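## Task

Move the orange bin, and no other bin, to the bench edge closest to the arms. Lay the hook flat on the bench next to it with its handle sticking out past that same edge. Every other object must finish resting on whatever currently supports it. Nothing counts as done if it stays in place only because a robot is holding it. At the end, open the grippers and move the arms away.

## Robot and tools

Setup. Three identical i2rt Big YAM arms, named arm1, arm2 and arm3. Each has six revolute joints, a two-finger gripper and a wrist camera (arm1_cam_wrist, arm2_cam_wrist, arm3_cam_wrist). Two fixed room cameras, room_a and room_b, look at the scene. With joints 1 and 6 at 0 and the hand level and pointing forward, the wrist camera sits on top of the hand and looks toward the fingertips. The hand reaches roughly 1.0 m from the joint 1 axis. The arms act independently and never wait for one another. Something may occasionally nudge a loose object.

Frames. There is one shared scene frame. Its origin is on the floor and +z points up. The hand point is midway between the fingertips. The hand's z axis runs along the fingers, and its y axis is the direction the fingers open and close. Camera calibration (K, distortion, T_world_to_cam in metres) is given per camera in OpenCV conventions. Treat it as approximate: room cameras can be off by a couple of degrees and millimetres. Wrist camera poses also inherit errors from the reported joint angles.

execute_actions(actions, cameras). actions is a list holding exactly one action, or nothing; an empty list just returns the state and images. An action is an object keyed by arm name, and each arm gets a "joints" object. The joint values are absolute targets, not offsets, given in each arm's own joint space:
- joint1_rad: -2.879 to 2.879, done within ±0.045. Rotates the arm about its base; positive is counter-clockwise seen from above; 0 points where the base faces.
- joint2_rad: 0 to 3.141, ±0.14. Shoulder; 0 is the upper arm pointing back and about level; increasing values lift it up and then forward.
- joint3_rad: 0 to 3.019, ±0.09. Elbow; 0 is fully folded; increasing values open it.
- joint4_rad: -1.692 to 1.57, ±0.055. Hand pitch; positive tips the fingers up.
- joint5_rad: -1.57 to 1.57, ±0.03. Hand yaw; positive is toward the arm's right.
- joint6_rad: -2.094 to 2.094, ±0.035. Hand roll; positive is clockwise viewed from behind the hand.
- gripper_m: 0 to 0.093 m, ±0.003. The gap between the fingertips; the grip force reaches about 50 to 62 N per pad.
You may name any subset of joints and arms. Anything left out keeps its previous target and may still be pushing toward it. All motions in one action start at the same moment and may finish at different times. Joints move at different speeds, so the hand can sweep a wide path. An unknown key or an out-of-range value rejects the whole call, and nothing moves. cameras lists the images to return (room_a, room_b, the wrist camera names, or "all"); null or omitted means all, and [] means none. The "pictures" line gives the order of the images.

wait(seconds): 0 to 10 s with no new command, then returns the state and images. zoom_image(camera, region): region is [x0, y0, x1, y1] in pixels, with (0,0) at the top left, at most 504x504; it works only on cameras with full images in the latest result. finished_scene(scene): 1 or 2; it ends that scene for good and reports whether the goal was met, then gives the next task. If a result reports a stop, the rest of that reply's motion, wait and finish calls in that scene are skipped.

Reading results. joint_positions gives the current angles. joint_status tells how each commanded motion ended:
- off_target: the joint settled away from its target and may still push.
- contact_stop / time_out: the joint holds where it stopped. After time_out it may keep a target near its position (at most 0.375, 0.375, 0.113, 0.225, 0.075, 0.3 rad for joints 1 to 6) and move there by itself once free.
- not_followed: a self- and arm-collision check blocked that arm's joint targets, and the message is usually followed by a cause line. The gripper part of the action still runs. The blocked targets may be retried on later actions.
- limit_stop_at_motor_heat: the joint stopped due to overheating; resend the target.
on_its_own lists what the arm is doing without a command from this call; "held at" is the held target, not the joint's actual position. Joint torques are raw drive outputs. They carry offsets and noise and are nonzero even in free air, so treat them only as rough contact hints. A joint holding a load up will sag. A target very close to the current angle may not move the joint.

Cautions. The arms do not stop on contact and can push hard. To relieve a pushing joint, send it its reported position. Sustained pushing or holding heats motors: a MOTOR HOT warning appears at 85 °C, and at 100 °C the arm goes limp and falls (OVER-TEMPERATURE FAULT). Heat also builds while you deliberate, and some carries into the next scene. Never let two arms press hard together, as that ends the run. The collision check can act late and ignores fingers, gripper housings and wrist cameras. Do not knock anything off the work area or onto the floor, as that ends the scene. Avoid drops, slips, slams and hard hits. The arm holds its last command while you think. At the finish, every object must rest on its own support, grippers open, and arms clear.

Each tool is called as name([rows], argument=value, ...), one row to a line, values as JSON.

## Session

execute_actions(actions=[])

Scene clock: 0.00 s.
Joint torques (N m, as the arm reports them, + toward a larger angle): no reading
arm1.joint_positions: joint1_rad=-0.065 joint2_rad=+0.440 joint3_rad=+1.695 joint4_rad=-1.604 joint5_rad=-0.130 joint6_rad=+0.268 gripper_m=+0.095
arm1.joint_status: not commanded
arm1.hand: x=-0.9424 y=+0.0515 z=+1.3753 quat_wxyz=(-0.355, +0.461, -0.674, -0.455) (m; scene frame)
arm2.joint_positions: joint1_rad=+0.559 joint2_rad=+0.454 joint3_rad=+1.622 joint4_rad=-1.248 joint5_rad=-0.164 joint6_rad=-0.537 gripper_m=+0.095
arm2.joint_status: not commanded
arm2.hand: x=-0.0807 y=+0.0885 z=+1.4102 quat_wxyz=(-0.469, +0.714, -0.173, -0.490) (m; scene frame)
arm3.joint_positions: joint1_rad=-0.166 joint2_rad=+0.285 joint3_rad=+1.571 joint4_rad=-1.314 joint5_rad=+0.181 joint6_rad=-0.186 gripper_m=+0.095
arm3.joint_status: not commanded
arm3.hand: x=+0.9734 y=+0.0273 z=+1.3970 quat_wxyz=(-0.573, +0.512, -0.500, -0.400) (m; scene frame)
pictures: arm1_cam_wrist, arm2_cam_wrist, arm3_cam_wrist, room_a, room_b
camera_calibration (this result's frames):
arm1_cam_wrist: T_world_to_cam=[[0.947618, -0.153471, -0.28012, 1.29028], [-0.286882, -0.794523, -0.535194, 0.510011], [-0.140425, 0.587521, -0.796932, 1.05703], [0, 0, 0, 1]] pos_world=[-0.927943, -0.0177888, 1.47676]
arm2_cam_wrist: T_world_to_cam=[[0.710182, 0.503209, 0.492363, -0.680514], [0.681648, -0.316591, -0.659641, 1.01913], [-0.17606, 0.804084, -0.567849, 0.834134], [0, 0, 0, 1]] pos_world=[-0.0645401, -0.00562612, 1.48098]
arm3_cam_wrist: T_world_to_cam=[[0.96835, -0.146736, 0.201907, -1.22263], [0.0660749, -0.629371, -0.77429, 1.04168], [0.240691, 0.763125, -0.599756, 0.706061], [0, 0, 0, 1]] pos_world=[0.945166, -0.0626111, 1.47689]
Images, in order (width x height): arm1_cam_wrist 504x504, arm2_cam_wrist 504x504, arm3_cam_wrist 504x504, room_a 504x504, room_b 504x504.

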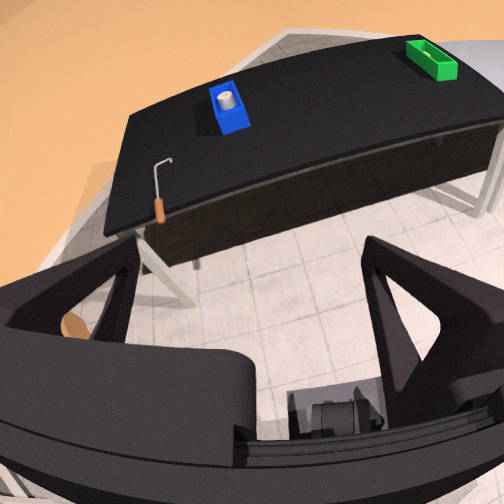

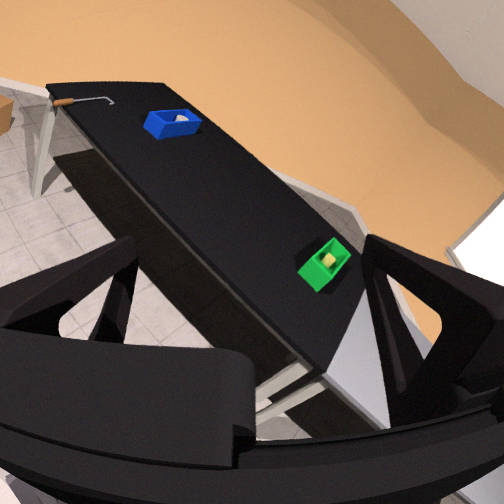

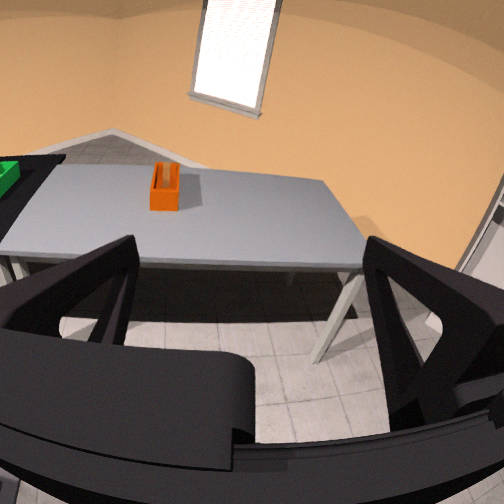

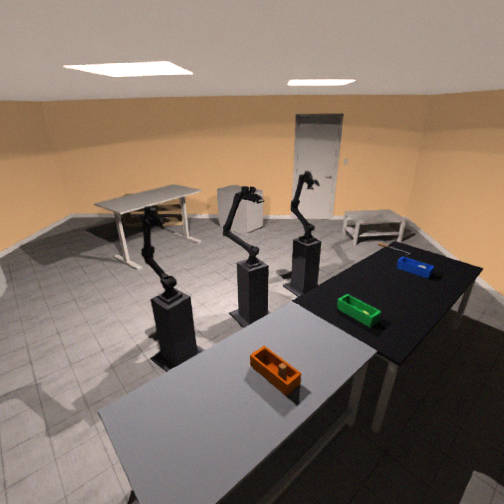

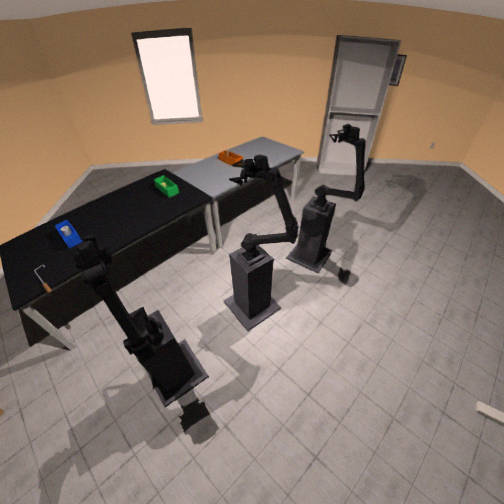

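zoom_image(camera="arm1_cam_wrist", region=[90, 130, 220, 250])

zoom_image(camera="arm3_cam_wrist", region=[110, 150, 230, 280])

zoom_image(camera="room_a", region=[220, 320, 330, 420])

Region (90, 130, 220, 250) of arm1_cam_wrist's 504x504 image, scaled by 3.877, with more detail than that image has; it fills the top 465 rows of this view, and the rest is white.

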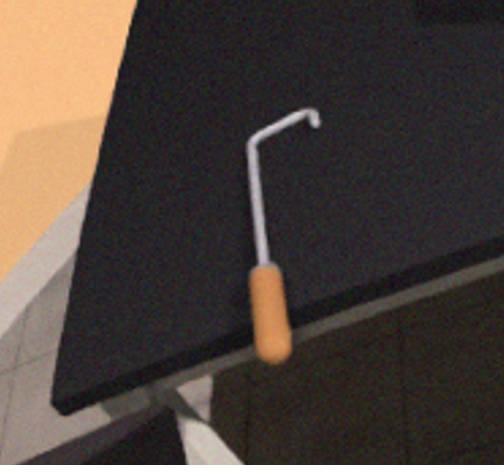

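Region (110, 150, 230, 280) of arm3_cam_wrist's 504x504 image, scaled by 3.877, with more detail than that image has; it fills the left 465 columns of this view, and the rest is white.

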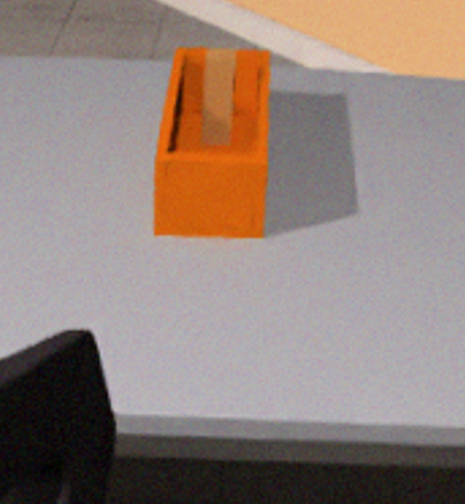

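Region (220, 320, 330, 420) of room_a's 504x504 image, scaled by 4.582, with more detail than that image has; it fills the top 458 rows of this view, and the rest is white.

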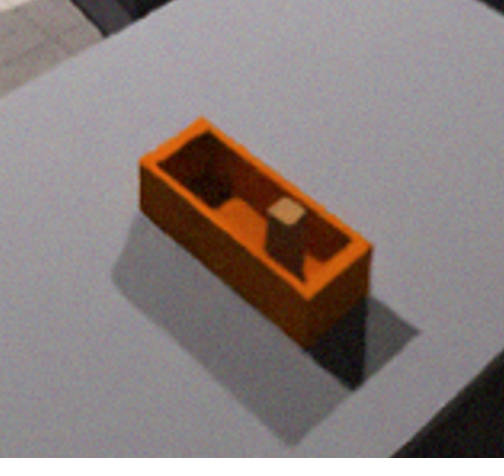

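execute_actions([
  {"arm1":{"joints":{"joint1_rad":0.70,"joint2_rad":2.32,"joint3_rad":1.39,"joint4_rad":0.95,"joint5_rad":0.414,"joint6_rad":1.585,"gripper_m":0.093}},"arm2":{"joints":{"joint1_rad":0.5,"joint2_rad":2.09,"joint3_rad":0.935,"joint4_rad":1.17,"joint5_rad":0.66,"joint6_rad":1.58,"gripper_m":0.093}},"arm3":{"joints":{"joint1_rad":-0.135,"joint2_rad":2.2,"joint3_rad":2.3,"joint4_rad":-0.4,"joint5_rad":0,"joint6_rad":0,"gripper_m":0.075}}},
])

Scene clock: 3.87 s.
Joint torques (N m, as the arm reports them, + toward a larger angle): arm1=[ -1.27 -22.33   8.59   2.37   0.1   -0.08] | arm2=[ -3.06 -16.19   7.15   2.62  -0.01  -0.09] | arm3=[  0.38 -29.94  15.09   3.09  -0.09   0.09]
arm1.joint_positions: joint1_rad=+0.706 joint2_rad=+2.313 joint3_rad=+1.377 joint4_rad=+0.932 joint5_rad=+0.411 joint6_rad=+1.571 gripper_m=+0.093
arm1.joint_status: all done
arm1.hand: x=-1.2967 y=+0.6927 z=+0.7983 quat_wxyz=(+0.054, +0.060, -0.705, -0.705) (m; scene frame)
arm2.joint_positions: joint1_rad=+0.508 joint2_rad=+2.084 joint3_rad=+0.927 joint4_rad=+1.155 joint5_rad=+0.658 joint6_rad=+1.569 gripper_m=+0.093
arm2.joint_status: all done
arm2.hand: x=-0.1330 y=+0.6319 z=+0.7972 quat_wxyz=(-0.109, -0.105, -0.700, -0.698) (m; scene frame)
arm3.joint_positions: joint1_rad=-0.142 joint2_rad=+2.215 joint3_rad=+2.246 joint4_rad=-0.411 joint5_rad=+0.002 joint6_rad=-0.017 gripper_m=+0.075
arm3.joint_status: all done
arm3.hand: x=+0.9052 y=+0.9132 z=+1.0502 quat_wxyz=(-0.392, +0.601, -0.569, -0.402) (m; scene frame)
pictures: arm1_cam_wrist, arm2_cam_wrist, arm3_cam_wrist, room_a, room_b
camera_calibration (this result's frames):
arm1_cam_wrist: T_world_to_cam=[[0.0157845, 0.00677762, -0.999852, 0.818044], [-0.705325, -0.708705, -0.0159389, -0.407582], [-0.708708, 0.705473, -0.00640612, -1.27897], [0, 0, 0, 1]] pos_world=[-1.20681, 0.607877, 0.803234]
arm2_cam_wrist: T_world_to_cam=[[-0.00404722, 0.000398379, -0.999992, 0.797458], [-0.9509, -0.309476, 0.00372525, 0.0719668], [-0.309472, 0.950907, 0.00163134, -0.524617], [0, 0, 0, 1]] pos_world=[-0.0906937, 0.520816, 0.798039]
arm3_cam_wrist: T_world_to_cam=[[0.997941, 0.0585998, 0.0260548, -0.98612], [0.0634786, -0.844788, -0.531323, 1.27915], [-0.00912471, 0.531883, -0.846769, 0.535131], [0, 0, 0, 1]] pos_world=[0.907774, 0.853773, 1.15847]
Images, in order (width x height): arm1_cam_wrist 504x504, arm2_cam_wrist 504x504, arm3_cam_wrist 504x504, room_a 504x504, room_b 504x504.

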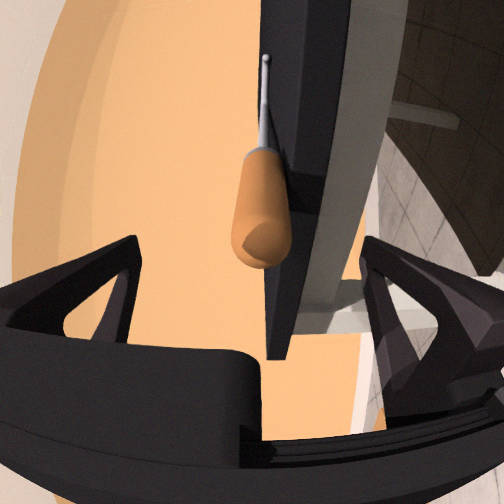

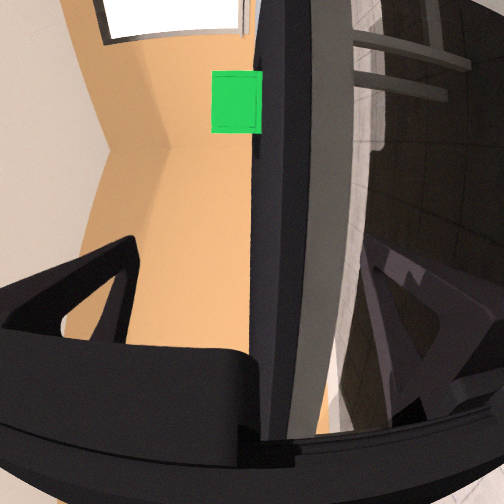

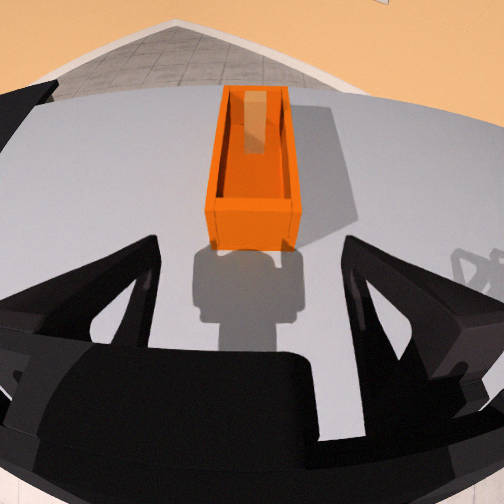

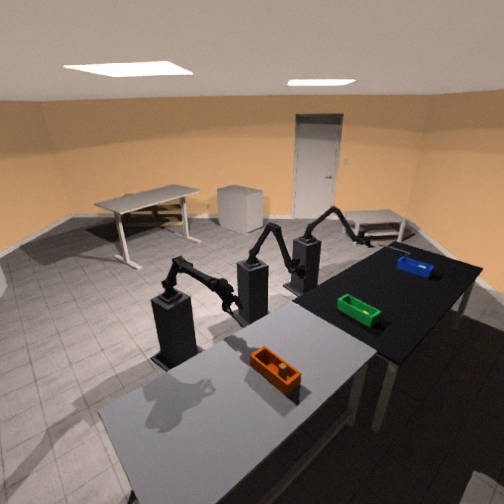

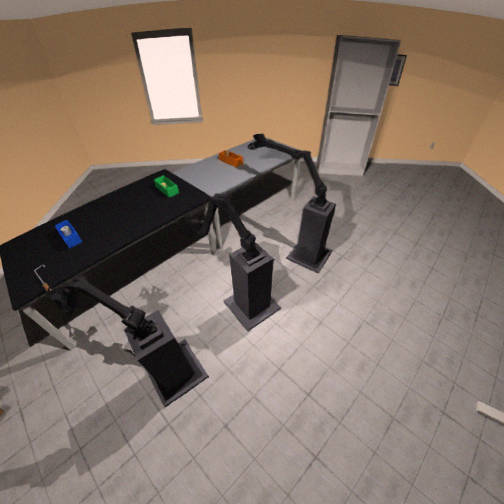

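execute_actions(actions=[])

Scene clock: 5.23 s.
Joint torques (N m, as the arm reports them, + toward a larger angle): arm1=[ -1.29 -22.56   8.51   2.37   0.1   -0.08] | arm2=[ -2.96 -16.07   7.17   2.64  -0.01  -0.07] | arm3=[  0.56 -30.35  14.99   2.82  -0.09   0.09]
arm1.joint_positions: joint1_rad=+0.706 joint2_rad=+2.313 joint3_rad=+1.377 joint4_rad=+0.932 joint5_rad=+0.411 joint6_rad=+1.571 gripper_m=+0.093
arm1.joint_status: all done
arm1.hand: x=-1.2967 y=+0.6927 z=+0.7983 quat_wxyz=(+0.054, +0.060, -0.705, -0.705) (m; scene frame)
arm2.joint_positions: joint1_rad=+0.508 joint2_rad=+2.084 joint3_rad=+0.927 joint4_rad=+1.155 joint5_rad=+0.658 joint6_rad=+1.570 gripper_m=+0.093
arm2.joint_status: all done
arm2.hand: x=-0.1330 y=+0.6319 z=+0.7972 quat_wxyz=(-0.108, -0.105, -0.700, -0.698) (m; scene frame)
arm3.joint_positions: joint1_rad=-0.142 joint2_rad=+2.215 joint3_rad=+2.246 joint4_rad=-0.411 joint5_rad=+0.002 joint6_rad=-0.017 gripper_m=+0.075
arm3.joint_status: all done
arm3.hand: x=+0.9052 y=+0.9132 z=+1.0502 quat_wxyz=(-0.392, +0.601, -0.569, -0.402) (m; scene frame)
pictures: arm1_cam_wrist, arm2_cam_wrist, arm3_cam_wrist, room_a, room_b
camera_calibration (this result's frames):
arm1_cam_wrist: T_world_to_cam=[[0.0157845, 0.00677762, -0.999852, 0.818044], [-0.705325, -0.708705, -0.0159389, -0.407582], [-0.708708, 0.705473, -0.00640612, -1.27897], [0, 0, 0, 1]] pos_world=[-1.20681, 0.607877, 0.803234]
arm2_cam_wrist: T_world_to_cam=[[-0.00441126, 0.00051239, -0.99999, 0.797336], [-0.950899, -0.309476, 0.00403613, 0.0717191], [-0.309471, 0.950907, 0.00185241, -0.524793], [0, 0, 0, 1]] pos_world=[-0.0906935, 0.520816, 0.798011]
arm3_cam_wrist: T_world_to_cam=[[0.997941, 0.0585998, 0.0260548, -0.98612], [0.0634786, -0.844788, -0.531323, 1.27915], [-0.00912471, 0.531883, -0.846769, 0.535131], [0, 0, 0, 1]] pos_world=[0.907774, 0.853773, 1.15847]
Images, in order (width x height): arm1_cam_wrist 504x504, arm2_cam_wrist 504x504, arm3_cam_wrist 504x504, room_a 504x504, room_b 504x504.

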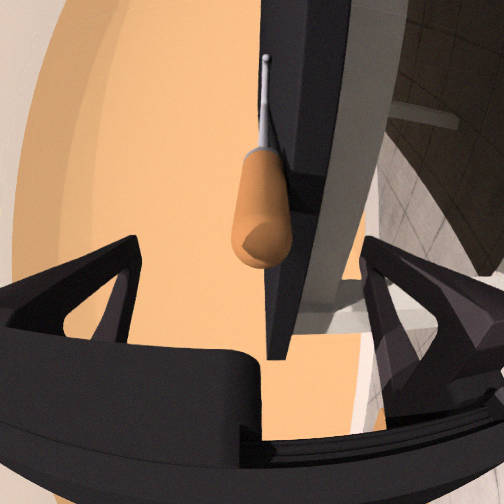

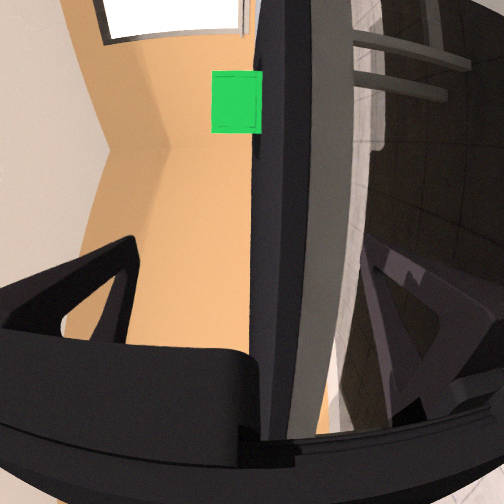

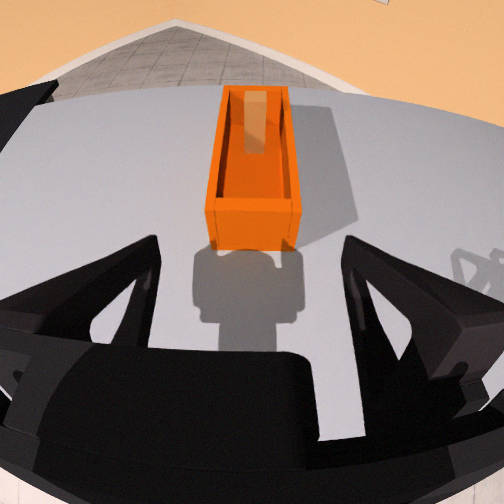

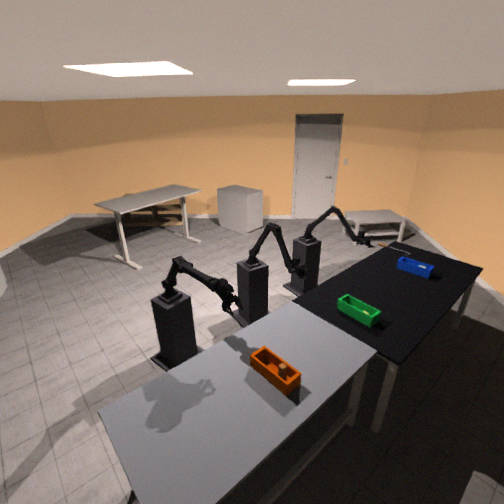

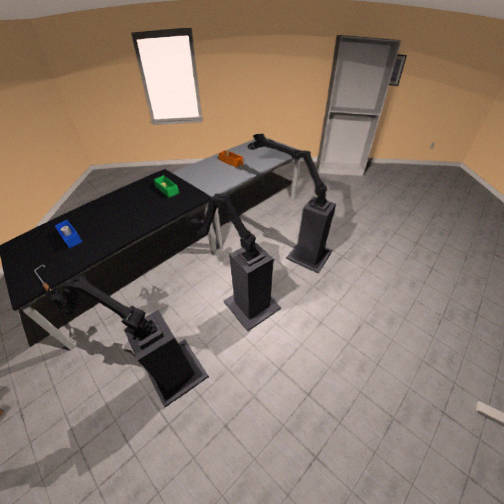

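execute_actions([
  {"arm1":{"joints":{"joint1_rad":0.69,"joint2_rad":2.405,"joint3_rad":1.60,"joint4_rad":0.845,"joint5_rad":0.40}},"arm3":{"joints":{"joint2_rad":1.9,"joint3_rad":1.7,"joint4_rad":0.1}}},
], cameras=["arm1_cam_wrist"])

Scene clock: 7.47 s.
Joint torques (N m, as the arm reports them, + toward a larger angle): arm1=[ -1.34 -23.95  10.67   1.31  -0.14  -0.08] | arm2=[ -2.94 -16.11   7.11   2.6   -0.02  -0.06] | arm3=[  0.48 -23.85  11.38   3.29  -0.09   0.1 ]
arm1.joint_positions: joint1_rad=+0.696 joint2_rad=+2.394 joint3_rad=+1.571 joint4_rad=+0.857 joint5_rad=+0.402 joint6_rad=+1.572 gripper_m=+0.093
arm1.joint_status: all done
arm1.hand: x=-1.3188 y=+0.7388 z=+0.8092 quat_wxyz=(+0.061, +0.054, -0.693, -0.717) (m; scene frame)
arm2.joint_positions: joint1_rad=+0.508 joint2_rad=+2.084 joint3_rad=+0.927 joint4_rad=+1.155 joint5_rad=+0.658 joint6_rad=+1.570 gripper_m=+0.093
arm2.joint_status: not commanded
arm2.hand: x=-0.1330 y=+0.6319 z=+0.7972 quat_wxyz=(-0.108, -0.105, -0.700, -0.698) (m; scene frame)
arm3.joint_positions: joint1_rad=-0.142 joint2_rad=+1.902 joint3_rad=+1.690 joint4_rad=+0.081 joint5_rad=+0.002 joint6_rad=-0.017 gripper_m=+0.075
arm3.joint_status: all done
arm3.hand: x=+0.9088 y=+0.8258 z=+1.0916 quat_wxyz=(-0.461, +0.545, -0.516, -0.473) (m; scene frame)
pictures: arm1_cam_wrist
camera_calibration (this result's frames):
arm1_cam_wrist: T_world_to_cam=[[-0.00538658, 0.0388634, -0.99923, 0.776783], [-0.705784, -0.708029, -0.023733, -0.385111], [-0.708407, 0.705113, 0.0312431, -1.3569], [0, 0, 0, 1]] pos_world=[-1.22886, 0.653909, 0.809439]
Images, in order (width x height): arm1_cam_wrist 504x504.

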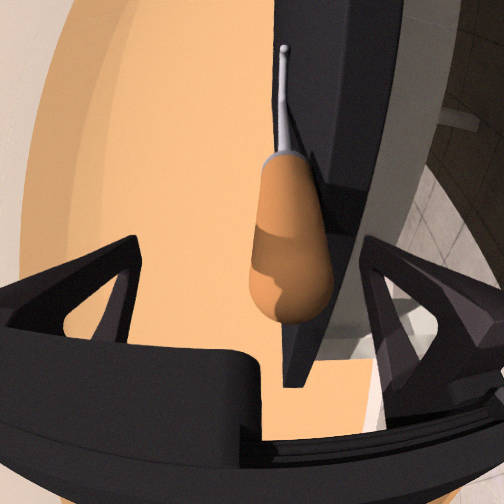

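execute_actions([
  {"arm1":{"joints":{"joint1_rad":0.673,"joint2_rad":2.487,"joint3_rad":1.757,"joint4_rad":0.74,"joint5_rad":0.395}},"arm3":{"joints":{"joint2_rad":1.75,"joint3_rad":1.3,"joint4_rad":0.4}}},
], cameras=["arm1_cam_wrist"])

Scene clock: 8.83 s.
Joint torques (N m, as the arm reports them, + toward a larger angle): arm1=[ -1.32 -24.21  11.93   1.25  -0.12  -0.09] | arm2=[ -2.94 -16.11   7.13   2.62  -0.01  -0.07] | arm3=[  0.61 -20.05  10.7    3.34  -0.07   0.09]
arm1.joint_positions: joint1_rad=+0.676 joint2_rad=+2.467 joint3_rad=+1.718 joint4_rad=+0.754 joint5_rad=+0.398 joint6_rad=+1.572 gripper_m=+0.093
arm1.joint_status: all done
arm1.hand: x=-1.3222 y=+0.7760 z=+0.7987 quat_wxyz=(+0.050, +0.053, -0.702, -0.708) (m; scene frame)
arm2.joint_positions: joint1_rad=+0.508 joint2_rad=+2.084 joint3_rad=+0.927 joint4_rad=+1.155 joint5_rad=+0.658 joint6_rad=+1.570 gripper_m=+0.093
arm2.joint_status: not commanded
arm2.hand: x=-0.1330 y=+0.6319 z=+0.7972 quat_wxyz=(-0.108, -0.105, -0.700, -0.698) (m; scene frame)
arm3.joint_positions: joint1_rad=-0.142 joint2_rad=+1.750 joint3_rad=+1.288 joint4_rad=+0.378 joint5_rad=+0.002 joint6_rad=-0.017 gripper_m=+0.075
arm3.joint_status: all done
arm3.hand: x=+0.9121 y=+0.7429 z=+1.0372 quat_wxyz=(-0.474, +0.534, -0.506, -0.485) (m; scene frame)
pictures: arm1_cam_wrist
camera_calibration (this result's frames):
arm1_cam_wrist: T_world_to_cam=[[0.0102753, 0.014325, -0.999845, 0.805073], [-0.716627, -0.69724, -0.0173542, -0.389264], [-0.697381, 0.716694, 0.0031013, -1.35708], [0, 0, 0, 1]] pos_world=[-1.23363, 0.689667, 0.802401]
Images, in order (width x height): arm1_cam_wrist 504x504.

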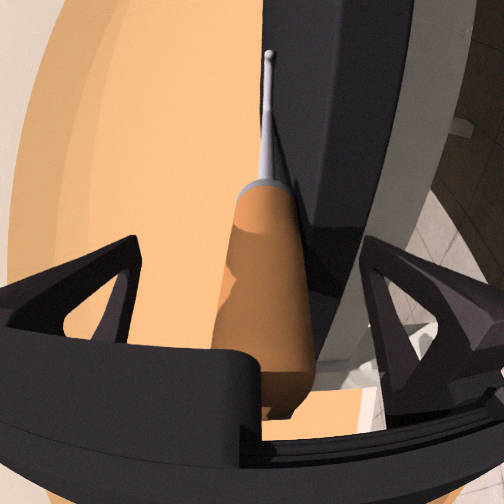

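execute_actions([
  {"arm1":{"joints":{"joint1_rad":0.693,"joint2_rad":2.497,"gripper_m":0.0}}},
], cameras=["arm1_cam_wrist"])

Scene clock: 9.70 s.
Joint torques (N m, as the arm reports them, + toward a larger angle): arm1=[ -0.22 -24.25  11.85   1.38  -0.13  -0.1 ] | arm2=[ -2.99 -16.15   7.13   2.61  -0.02  -0.08] | arm3=[  0.69 -19.    10.74   3.33  -0.08   0.08]
arm1.joint_positions: joint1_rad=+0.683 joint2_rad=+2.472 joint3_rad=+1.719 joint4_rad=+0.749 joint5_rad=+0.398 joint6_rad=+1.573 gripper_m=+0.031
arm1.joint_status: gripper_m off_target (ended at +0.031, target +0.000); the others done
arm1.hand: x=-1.3275 y=+0.7732 z=+0.7935 quat_wxyz=(+0.052, +0.056, -0.705, -0.705) (m; scene frame)
arm2.joint_positions: joint1_rad=+0.508 joint2_rad=+2.084 joint3_rad=+0.927 joint4_rad=+1.155 joint5_rad=+0.658 joint6_rad=+1.570 gripper_m=+0.093
arm2.joint_status: not commanded
arm2.hand: x=-0.1330 y=+0.6319 z=+0.7972 quat_wxyz=(-0.108, -0.105, -0.700, -0.698) (m; scene frame)
arm3.joint_positions: joint1_rad=-0.142 joint2_rad=+1.750 joint3_rad=+1.288 joint4_rad=+0.378 joint5_rad=+0.002 joint6_rad=-0.017 gripper_m=+0.075
arm3.joint_status: not commanded
arm3.hand: x=+0.9121 y=+0.7429 z=+1.0372 quat_wxyz=(-0.474, +0.534, -0.506, -0.485) (m; scene frame)
pictures: arm1_cam_wrist
camera_calibration (this result's frames):
arm1_cam_wrist: T_world_to_cam=[[0.0136693, 0.00669844, -0.999884, 0.810404], [-0.711814, -0.702219, -0.0144355, -0.387136], [-0.702235, 0.711929, -0.00483081, -1.35526], [0, 0, 0, 1]] pos_world=[-1.23835, 0.687564, 0.798174]
Images, in order (width x height): arm1_cam_wrist 504x504.

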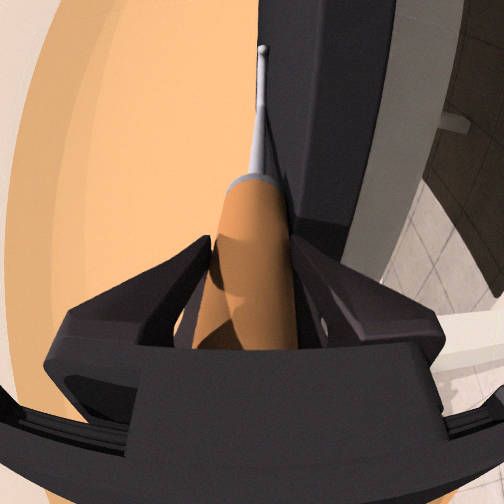

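execute_actions([
  {"arm1":{"joints":{"joint2_rad":2.19,"joint4_rad":0.55}}},
], cameras=["arm1_cam_wrist","room_b"])

Scene clock: 11.40 s.
Joint torques (N m, as the arm reports them, + toward a larger angle): arm1=[  0.02 -27.89  13.27   2.28  -0.01  -0.11] | arm2=[ -2.97 -16.06   7.13   2.62  -0.01  -0.07] | arm3=[  0.54 -19.86  10.85   3.28  -0.07   0.08]
arm1.joint_positions: joint1_rad=+0.686 joint2_rad=+2.214 joint3_rad=+1.719 joint4_rad=+0.531 joint5_rad=+0.395 joint6_rad=+1.574 gripper_m=+0.031
arm1.joint_status: all done
arm1.hand: x=-1.3316 y=+0.7706 z=+0.9632 quat_wxyz=(+0.061, +0.052, -0.692, -0.718) (m; scene frame)
arm2.joint_positions: joint1_rad=+0.508 joint2_rad=+2.084 joint3_rad=+0.927 joint4_rad=+1.155 joint5_rad=+0.658 joint6_rad=+1.570 gripper_m=+0.093
arm2.joint_status: not commanded
arm2.hand: x=-0.1330 y=+0.6319 z=+0.7972 quat_wxyz=(-0.108, -0.105, -0.700, -0.698) (m; scene frame)
arm3.joint_positions: joint1_rad=-0.142 joint2_rad=+1.750 joint3_rad=+1.288 joint4_rad=+0.378 joint5_rad=+0.002 joint6_rad=-0.017 gripper_m=+0.075
arm3.joint_status: not commanded
arm3.hand: x=+0.9121 y=+0.7429 z=+1.0372 quat_wxyz=(-0.474, +0.534, -0.506, -0.485) (m; scene frame)
pictures: arm1_cam_wrist, room_b
camera_calibration (this result's frames):
arm1_cam_wrist: T_world_to_cam=[[-0.00759801, 0.0404067, -0.999154, 0.925209], [-0.70741, -0.706423, -0.0231889, -0.371917], [-0.706762, 0.706636, 0.0339515, -1.39474], [0, 0, 0, 1]] pos_world=[-1.24181, 0.685455, 0.963156]
Images, in order (width x height): arm1_cam_wrist 504x504, room_b 504x504.

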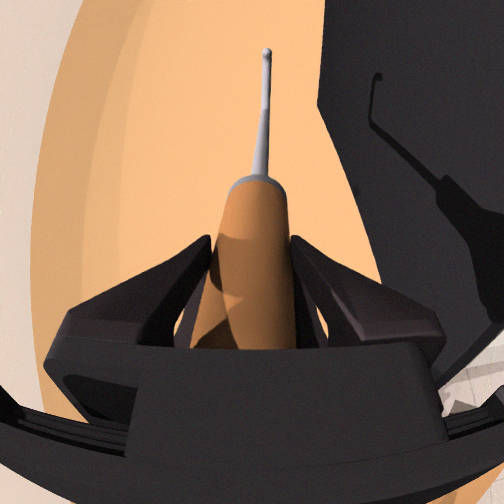

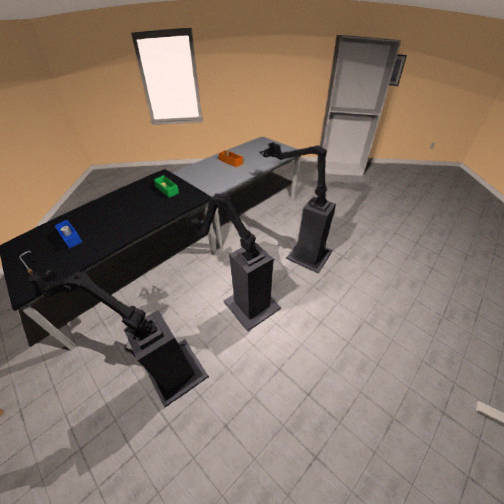

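execute_actions([
  {"arm1":{"joints":{"joint1_rad":-0.512,"joint2_rad":2.31,"joint3_rad":2.0,"joint4_rad":0.41,"joint5_rad":-0.645}}},
], cameras=["arm1_cam_wrist","room_b"])

Scene clock: 14.87 s.
Joint torques (N m, as the arm reports them, + toward a larger angle): arm1=[ -0.68 -31.47  15.38   2.67  -0.08  -0.11] | arm2=[ -3.03 -16.09   7.18   2.63  -0.01  -0.06] | arm3=[  0.66 -20.27  10.72   3.4   -0.08   0.08]
arm1.joint_positions: joint1_rad=-0.513 joint2_rad=+2.350 joint3_rad=+1.942 joint4_rad=+0.383 joint5_rad=-0.643 joint6_rad=+1.574 gripper_m=+0.031
arm1.joint_status: all done
arm1.hand: x=-0.4708 y=+0.7736 z=+0.9445 quat_wxyz=(+0.003, -0.005, -0.712, -0.702) (m; scene frame)
arm2.joint_positions: joint1_rad=+0.508 joint2_rad=+2.084 joint3_rad=+0.927 joint4_rad=+1.155 joint5_rad=+0.658 joint6_rad=+1.570 gripper_m=+0.093
arm2.joint_status: not commanded
arm2.hand: x=-0.1330 y=+0.6319 z=+0.7972 quat_wxyz=(-0.108, -0.105, -0.700, -0.698) (m; scene frame)
arm3.joint_positions: joint1_rad=-0.142 joint2_rad=+1.750 joint3_rad=+1.288 joint4_rad=+0.378 joint5_rad=+0.002 joint6_rad=-0.017 gripper_m=+0.075
arm3.joint_status: not commanded
arm3.hand: x=+0.9121 y=+0.7429 z=+1.0372 quat_wxyz=(-0.474, +0.534, -0.506, -0.485) (m; scene frame)
pictures: arm1_cam_wrist, room_b
camera_calibration (this result's frames):
arm1_cam_wrist: T_world_to_cam=[[-0.00332416, -0.0104094, -0.99994, 0.955021], [-0.811718, -0.583984, 0.00877771, 0.064701], [-0.584041, 0.811698, -0.00650821, -0.773129], [0, 0, 0, 1]] pos_world=[-0.395845, 0.675273, 0.949364]
Images, in order (width x height): arm1_cam_wrist 504x504, room_b 504x504.

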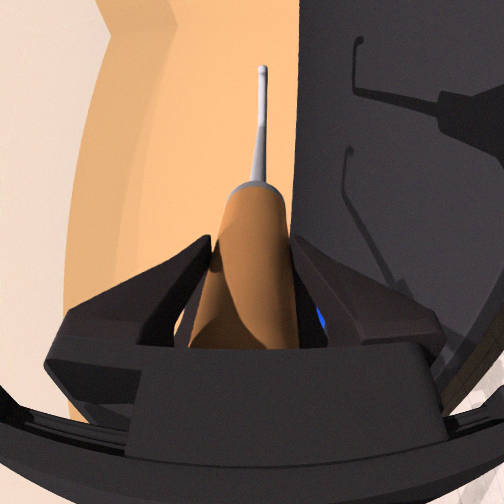

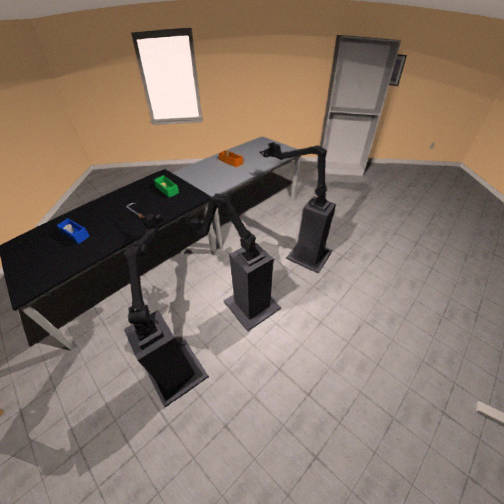

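zoom_image(camera="room_b", region=[0, 160, 220, 300])

Region (0, 160, 220, 300) of room_b's 504x504 image, scaled by 2.291, with more detail than that image has; it fills the top 321 rows of this view, and the rest is white.

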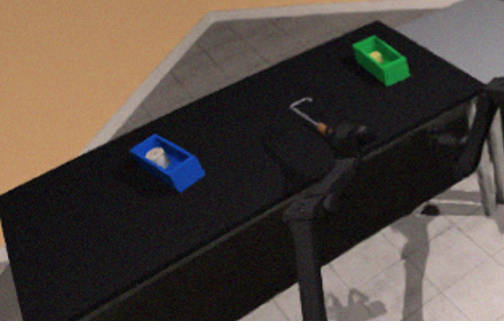

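execute_actions([
  {"arm1":{"joints":{"joint2_rad":2.515,"joint4_rad":0.665}}},
], cameras=["arm1_cam_wrist"])

Scene clock: 16.57 s.
Joint torques (N m, as the arm reports them, + toward a larger angle): arm1=[ -0.39 -31.85  13.9    3.29  -0.04  -0.11] | arm2=[ -2.91 -16.17   7.12   2.65  -0.02  -0.07] | arm3=[  0.7  -19.91  10.79   3.3   -0.1    0.1 ]
arm1.joint_positions: joint1_rad=-0.513 joint2_rad=+2.553 joint3_rad=+1.949 joint4_rad=+0.621 joint5_rad=-0.644 joint6_rad=+1.574 gripper_m=+0.031
arm1.joint_status: all done
arm1.hand: x=-0.4689 y=+0.7758 z=+0.8201 quat_wxyz=(-0.005, +0.004, -0.701, -0.714) (m; scene frame)
arm2.joint_positions: joint1_rad=+0.508 joint2_rad=+2.084 joint3_rad=+0.927 joint4_rad=+1.155 joint5_rad=+0.658 joint6_rad=+1.570 gripper_m=+0.093
arm2.joint_status: not commanded
arm2.hand: x=-0.1330 y=+0.6319 z=+0.7972 quat_wxyz=(-0.108, -0.105, -0.700, -0.698) (m; scene frame)
arm3.joint_positions: joint1_rad=-0.142 joint2_rad=+1.750 joint3_rad=+1.288 joint4_rad=+0.378 joint5_rad=+0.002 joint6_rad=-0.017 gripper_m=+0.075
arm3.joint_status: not commanded
arm3.hand: x=+0.9121 y=+0.7429 z=+1.0372 quat_wxyz=(-0.474, +0.534, -0.506, -0.485) (m; scene frame)
pictures: arm1_cam_wrist
camera_calibration (this result's frames):
arm1_cam_wrist: T_world_to_cam=[[0.0214521, 0.0225024, -0.999517, 0.816303], [-0.810946, -0.584322, -0.0305599, 0.101466], [-0.584728, 0.81121, 0.00571323, -0.78458], [0, 0, 0, 1]] pos_world=[-0.393994, 0.677379, 0.823491]
Images, in order (width x height): arm1_cam_wrist 504x504.

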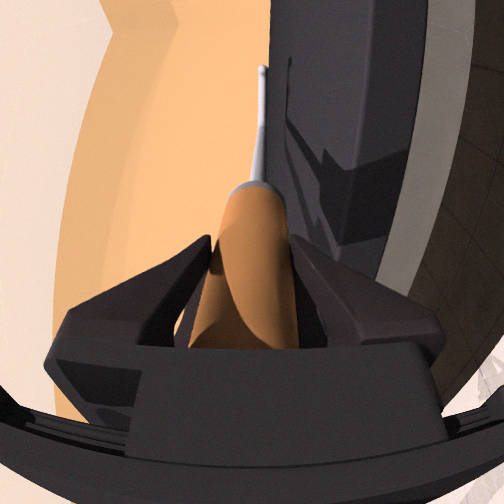

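execute_actions([
  {"arm1":{"joints":{"joint2_rad":2.595,"joint4_rad":0.68}}},
], cameras=["arm1_cam_wrist"])

Scene clock: 17.53 s.
Joint torques (N m, as the arm reports them, + toward a larger angle): arm1=[ -0.74 -28.03  13.53   2.66  -0.06  -0.14] | arm2=[ -2.94 -16.15   7.13   2.63  -0.02  -0.07] | arm3=[  0.7  -19.88  10.73   3.32  -0.06   0.09]
arm1.joint_positions: joint1_rad=-0.513 joint2_rad=+2.589 joint3_rad=+1.950 joint4_rad=+0.654 joint5_rad=-0.644 joint6_rad=+1.577 gripper_m=+0.031
arm1.joint_status: all done
arm1.hand: x=-0.4703 y=+0.7739 z=+0.7959 quat_wxyz=(-0.004, +0.003, -0.701, -0.713) (m; scene frame)
arm2.joint_positions: joint1_rad=+0.508 joint2_rad=+2.084 joint3_rad=+0.927 joint4_rad=+1.155 joint5_rad=+0.658 joint6_rad=+1.570 gripper_m=+0.093
arm2.joint_status: not commanded
arm2.hand: x=-0.1330 y=+0.6319 z=+0.7972 quat_wxyz=(-0.108, -0.105, -0.700, -0.698) (m; scene frame)
arm3.joint_positions: joint1_rad=-0.142 joint2_rad=+1.750 joint3_rad=+1.288 joint4_rad=+0.378 joint5_rad=+0.002 joint6_rad=-0.017 gripper_m=+0.075
arm3.joint_status: not commanded
arm3.hand: x=+0.9121 y=+0.7429 z=+1.0372 quat_wxyz=(-0.474, +0.534, -0.506, -0.485) (m; scene frame)
pictures: arm1_cam_wrist
camera_calibration (this result's frames):
arm1_cam_wrist: T_world_to_cam=[[0.0174062, 0.0206783, -0.999635, 0.791843], [-0.811037, -0.584408, -0.0262112, 0.0950925], [-0.584736, 0.811197, 0.00659858, -0.7844], [0, 0, 0, 1]] pos_world=[-0.395327, 0.675501, 0.799222]
Images, in order (width x height): arm1_cam_wrist 504x504.

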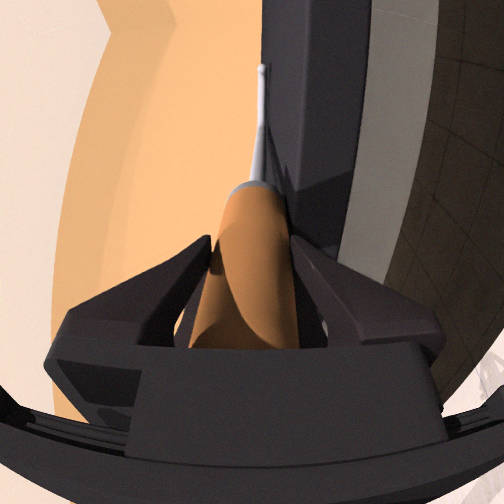

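execute_actions([
  {"arm1":{"joints":{"joint2_rad":2.59,"joint3_rad":1.96,"joint4_rad":0.655,"gripper_m":0.093}}},
], cameras=["arm1_cam_wrist"])

Scene clock: 18.33 s.
Joint torques (N m, as the arm reports them, + toward a larger angle): arm1=[ -0.62 -28.44  10.51   1.82  -0.04  -0.14] | arm2=[ -2.98 -16.07   7.12   2.62  -0.02  -0.06] | arm3=[  0.63 -19.87  10.82   3.33  -0.08   0.1 ]
arm1.joint_positions: joint1_rad=-0.513 joint2_rad=+2.586 joint3_rad=+1.950 joint4_rad=+0.654 joint5_rad=-0.644 joint6_rad=+1.577 gripper_m=+0.093
arm1.joint_status: all done
arm1.hand: x=-0.4702 y=+0.7741 z=+0.7986 quat_wxyz=(-0.004, +0.003, -0.700, -0.714) (m; scene frame)
arm2.joint_positions: joint1_rad=+0.508 joint2_rad=+2.084 joint3_rad=+0.927 joint4_rad=+1.155 joint5_rad=+0.658 joint6_rad=+1.570 gripper_m=+0.093
arm2.joint_status: not commanded
arm2.hand: x=-0.1330 y=+0.6319 z=+0.7972 quat_wxyz=(-0.108, -0.105, -0.700, -0.698) (m; scene frame)
arm3.joint_positions: joint1_rad=-0.142 joint2_rad=+1.750 joint3_rad=+1.288 joint4_rad=+0.378 joint5_rad=+0.002 joint6_rad=-0.017 gripper_m=+0.075
arm3.joint_status: not commanded
arm3.hand: x=+0.9121 y=+0.7429 z=+1.0372 quat_wxyz=(-0.474, +0.534, -0.506, -0.485) (m; scene frame)
pictures: arm1_cam_wrist
camera_calibration (this result's frames):
arm1_cam_wrist: T_world_to_cam=[[0.0192411, 0.0231154, -0.999548, 0.793418], [-0.810982, -0.584346, -0.0291247, 0.0976858], [-0.584755, 0.811175, 0.00750269, -0.785206], [0, 0, 0, 1]] pos_world=[-0.395198, 0.675682, 0.801796]
Images, in order (width x height): arm1_cam_wrist 504x504.

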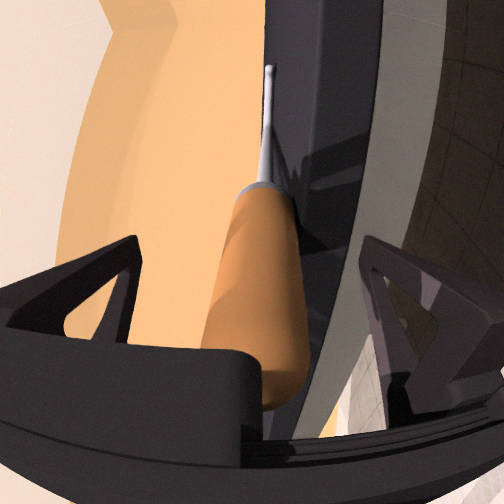

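execute_actions([
  {"arm1":{"joints":{"joint1_rad":-0.585,"joint5_rad":-0.45}}},
], cameras=[])

execute_actions([
  {"arm1":{"joints":{"joint2_rad":2.1,"joint3_rad":1.5}}},
], cameras=["room_b","arm1_cam_wrist"])

Scene clock: 20.13 s.
Joint torques (N m, as the arm reports them, + toward a larger angle): arm1=[ -0.7  -28.04  10.49   1.83   0.03  -0.14] | arm2=[ -2.99 -16.08   7.14   2.62  -0.02  -0.07] | arm3=[  0.57 -19.95  10.73   3.32  -0.07   0.08]
arm1.joint_positions: joint1_rad=-0.588 joint2_rad=+2.586 joint3_rad=+1.950 joint4_rad=+0.654 joint5_rad=-0.451 joint6_rad=+1.577 gripper_m=+0.093
arm1.joint_status: all done
arm1.hand: x=-0.3805 y=+0.7320 z=+0.7993 quat_wxyz=(-0.098, -0.092, -0.693, -0.708) (m; scene frame)
arm2.joint_positions: joint1_rad=+0.508 joint2_rad=+2.084 joint3_rad=+0.927 joint4_rad=+1.155 joint5_rad=+0.658 joint6_rad=+1.570 gripper_m=+0.093
arm2.joint_status: not commanded
arm2.hand: x=-0.1330 y=+0.6319 z=+0.7972 quat_wxyz=(-0.108, -0.105, -0.700, -0.698) (m; scene frame)
arm3.joint_positions: joint1_rad=-0.142 joint2_rad=+1.750 joint3_rad=+1.288 joint4_rad=+0.378 joint5_rad=+0.002 joint6_rad=-0.017 gripper_m=+0.075
arm3.joint_status: not commanded
arm3.hand: x=+0.9121 y=+0.7429 z=+1.0372 quat_wxyz=(-0.474, +0.534, -0.506, -0.485) (m; scene frame)
pictures: none
No camera images: the call's "cameras" was empty. Leave "cameras" out to get every camera's image.

Scene clock: 21.70 s.
Joint torques (N m, as the arm reports them, + toward a larger angle): arm1=[ -0.63 -21.53  10.08   1.76   0.04  -0.14] | arm2=[ -2.96 -16.19   7.13   2.64  -0.02  -0.06] | arm3=[  0.89 -20.13  10.87   3.37  -0.09   0.1 ]
arm1.joint_positions: joint1_rad=-0.588 joint2_rad=+2.084 joint3_rad=+1.498 joint4_rad=+0.654 joint5_rad=-0.451 joint6_rad=+1.577 gripper_m=+0.093
arm1.joint_status: all done
arm1.hand: x=-0.4489 y=+0.6545 z=+0.9801 quat_wxyz=(-0.108, -0.082, -0.678, -0.723) (m; scene frame)
arm2.joint_positions: joint1_rad=+0.508 joint2_rad=+2.084 joint3_rad=+0.927 joint4_rad=+1.155 joint5_rad=+0.658 joint6_rad=+1.570 gripper_m=+0.093
arm2.joint_status: not commanded
arm2.hand: x=-0.1330 y=+0.6319 z=+0.7972 quat_wxyz=(-0.108, -0.105, -0.700, -0.698) (m; scene frame)
arm3.joint_positions: joint1_rad=-0.142 joint2_rad=+1.750 joint3_rad=+1.288 joint4_rad=+0.378 joint5_rad=+0.002 joint6_rad=-0.017 gripper_m=+0.075
arm3.joint_status: not commanded
arm3.hand: x=+0.9121 y=+0.7429 z=+1.0372 quat_wxyz=(-0.474, +0.534, -0.506, -0.485) (m; scene frame)
pictures: arm1_cam_wrist, room_b
camera_calibration (this result's frames):
arm1_cam_wrist: T_world_to_cam=[[0.0544336, 0.0593902, -0.99675, 0.966547], [-0.935226, -0.34671, -0.0717321, -0.119198], [-0.349843, 0.93609, 0.0366706, -0.682047], [0, 0, 0, 1]] pos_world=[-0.402699, 0.539727, 0.979866]
Images, in order (width x height): arm1_cam_wrist 504x504, room_b 504x504.

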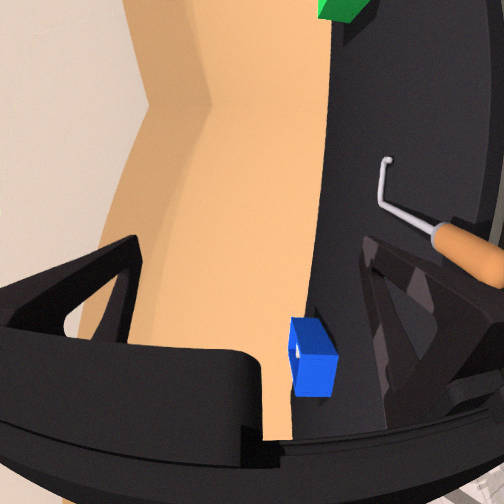

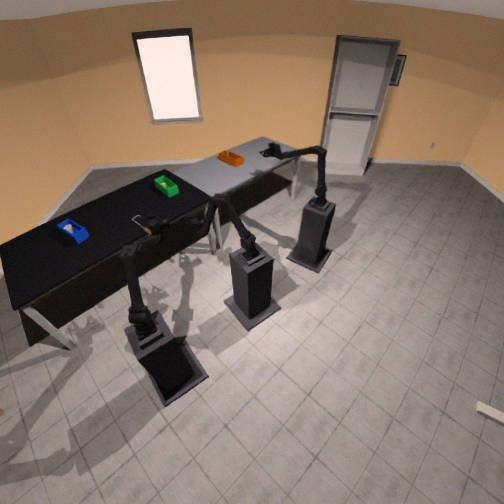

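execute_actions([
  {"arm1":{"joints":{"joint1_rad":0.0,"joint2_rad":1.6,"joint3_rad":0.9}},"arm2":{"joints":{"joint1_rad":0.805,"joint2_rad":2.34,"joint3_rad":1.535,"joint4_rad":0.83,"joint5_rad":0.616}}},
], cameras=["room_b","arm2_cam_wrist"])

Scene clock: 23.50 s.
Joint torques (N m, as the arm reports them, + toward a larger angle): arm1=[ -0.9  -13.36   9.72   1.69   0.05  -0.14] | arm2=[ -2.35 -20.63  11.47   1.54  -0.05  -0.07] | arm3=[  0.6  -20.12  10.83   3.33  -0.08   0.08]
arm1.joint_positions: joint1_rad=+0.000 joint2_rad=+1.591 joint3_rad=+0.896 joint4_rad=+0.654 joint5_rad=-0.452 joint6_rad=+1.577 gripper_m=+0.093
arm1.joint_status: all done
arm1.hand: x=-0.9216 y=+0.6176 z=+0.9990 quat_wxyz=(+0.116, +0.108, -0.711, -0.685) (m; scene frame)
arm2.joint_positions: joint1_rad=+0.806 joint2_rad=+2.317 joint3_rad=+1.511 joint4_rad=+0.840 joint5_rad=+0.614 joint6_rad=+1.571 gripper_m=+0.093
arm2.joint_status: all done
arm2.hand: x=-0.4245 y=+0.7063 z=+0.8141 quat_wxyz=(+0.020, +0.007, -0.697, -0.717) (m; scene frame)
arm3.joint_positions: joint1_rad=-0.142 joint2_rad=+1.750 joint3_rad=+1.288 joint4_rad=+0.378 joint5_rad=+0.002 joint6_rad=-0.017 gripper_m=+0.075
arm3.joint_status: not commanded
arm3.hand: x=+0.9121 y=+0.7429 z=+1.0372 quat_wxyz=(-0.474, +0.534, -0.506, -0.485) (m; scene frame)
pictures: arm2_cam_wrist, room_b
camera_calibration (this result's frames):
arm2_cam_wrist: T_world_to_cam=[[-0.0272305, 0.0273621, -0.999255, 0.783647], [-0.792011, -0.610488, 0.00486625, 0.0968208], [-0.6099, 0.791553, 0.038295, -0.730467], [0, 0, 0, 1]] pos_world=[-0.347489, 0.615869, 0.810565]
Images, in order (width x height): arm2_cam_wrist 504x504, room_b 504x504.

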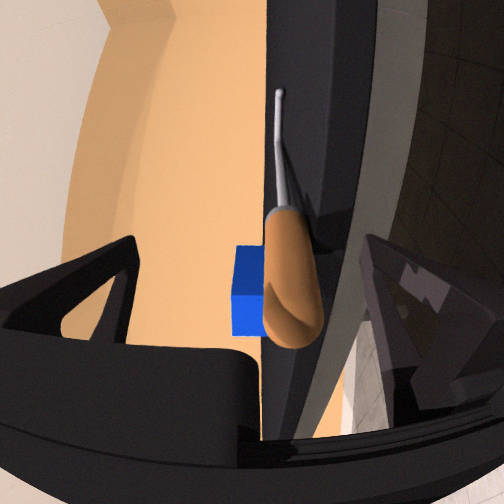

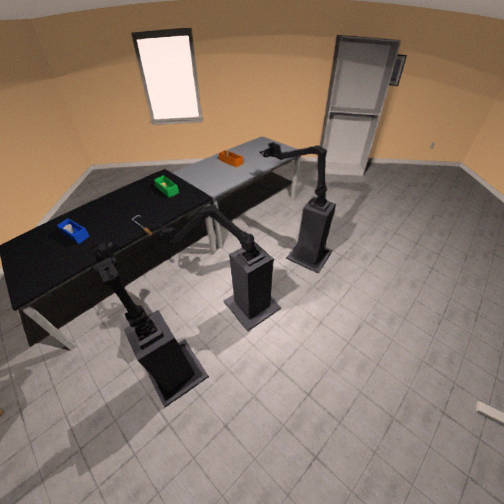

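execute_actions([
  {"arm2":{"joints":{"joint1_rad":0.815,"joint2_rad":2.432,"joint3_rad":1.70,"joint4_rad":0.733,"joint5_rad":0.638}}},
], cameras=["arm2_cam_wrist"])

Scene clock: 24.90 s.
Joint torques (N m, as the arm reports them, + toward a larger angle): arm1=[ -0.78 -13.22   9.69   1.84   0.05  -0.14] | arm2=[ -1.21 -22.3   13.44   1.55  -0.04  -0.08] | arm3=[  0.82 -19.93  10.78   3.38  -0.07   0.1 ]
arm1.joint_positions: joint1_rad=+0.000 joint2_rad=+1.591 joint3_rad=+0.896 joint4_rad=+0.654 joint5_rad=-0.452 joint6_rad=+1.577 gripper_m=+0.093
arm1.joint_status: not commanded
arm1.hand: x=-0.9216 y=+0.6176 z=+0.9990 quat_wxyz=(+0.116, +0.108, -0.711, -0.685) (m; scene frame)
arm2.joint_positions: joint1_rad=+0.806 joint2_rad=+2.411 joint3_rad=+1.658 joint4_rad=+0.743 joint5_rad=+0.637 joint6_rad=+1.571 gripper_m=+0.093
arm2.joint_status: all done
arm2.hand: x=-0.4416 y=+0.7339 z=+0.7891 quat_wxyz=(+0.003, +0.009, -0.710, -0.704) (m; scene frame)
arm3.joint_positions: joint1_rad=-0.142 joint2_rad=+1.750 joint3_rad=+1.288 joint4_rad=+0.378 joint5_rad=+0.002 joint6_rad=-0.017 gripper_m=+0.075
arm3.joint_status: not commanded
arm3.hand: x=+0.9121 y=+0.7429 z=+1.0372 quat_wxyz=(-0.474, +0.534, -0.506, -0.485) (m; scene frame)
pictures: arm2_cam_wrist
camera_calibration (this result's frames):
arm2_cam_wrist: T_world_to_cam=[[-0.000360734, -0.00759677, -0.999971, 0.795546], [-0.805722, -0.592275, 0.00479016, 0.0808975], [-0.592294, 0.8057, -0.00590723, -0.729519], [0, 0, 0, 1]] pos_world=[-0.366622, 0.641731, 0.790826]
Images, in order (width x height): arm2_cam_wrist 504x504.

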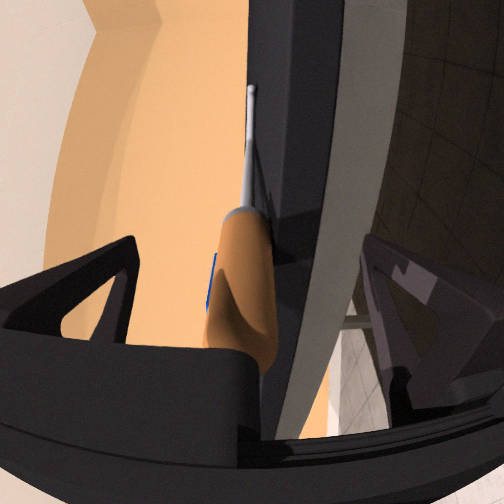

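execute_actions([
  {"arm2":{"joints":{"joint1_rad":0.823,"joint2_rad":2.52,"joint3_rad":1.905,"joint4_rad":0.631}}},
], cameras=["arm2_cam_wrist"])

Scene clock: 26.03 s.
Joint torques (N m, as the arm reports them, + toward a larger angle): arm1=[ -0.78 -13.27   9.68   1.84   0.05  -0.14] | arm2=[ -1.4  -23.97  13.99   1.53  -0.07  -0.08] | arm3=[  0.79 -20.05  10.78   3.3   -0.08   0.09]
arm1.joint_positions: joint1_rad=+0.000 joint2_rad=+1.591 joint3_rad=+0.896 joint4_rad=+0.654 joint5_rad=-0.452 joint6_rad=+1.577 gripper_m=+0.093
arm1.joint_status: not commanded
arm1.hand: x=-0.9216 y=+0.6176 z=+0.9990 quat_wxyz=(+0.116, +0.108, -0.711, -0.685) (m; scene frame)
arm2.joint_positions: joint1_rad=+0.812 joint2_rad=+2.499 joint3_rad=+1.865 joint4_rad=+0.640 joint5_rad=+0.637 joint6_rad=+1.571 gripper_m=+0.093
arm2.joint_status: all done
arm2.hand: x=-0.4738 y=+0.7673 z=+0.7984 quat_wxyz=(+0.008, +0.007, -0.705, -0.709) (m; scene frame)
arm3.joint_positions: joint1_rad=-0.142 joint2_rad=+1.750 joint3_rad=+1.288 joint4_rad=+0.378 joint5_rad=+0.002 joint6_rad=-0.017 gripper_m=+0.075
arm3.joint_status: not commanded
arm3.hand: x=+0.9121 y=+0.7429 z=+1.0372 quat_wxyz=(-0.474, +0.534, -0.506, -0.485) (m; scene frame)
pictures: arm2_cam_wrist
camera_calibration (this result's frames):
arm2_cam_wrist: T_world_to_cam=[[-0.0108162, 0.00597317, -0.999924, 0.789681], [-0.802478, -0.596659, 0.00511625, 0.0793264], [-0.596583, 0.802473, 0.011247, -0.788681], [0, 0, 0, 1]] pos_world=[-0.398315, 0.675509, 0.798085]
Images, in order (width x height): arm2_cam_wrist 504x504.

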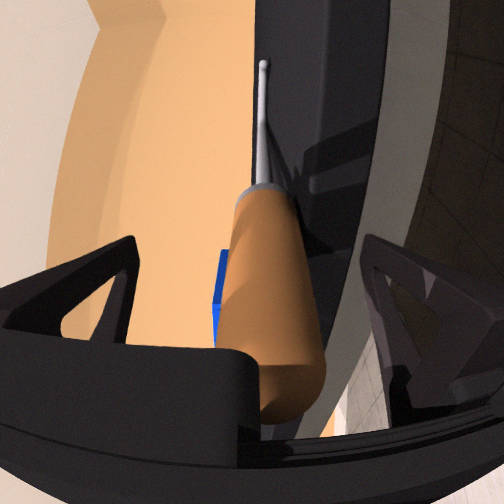

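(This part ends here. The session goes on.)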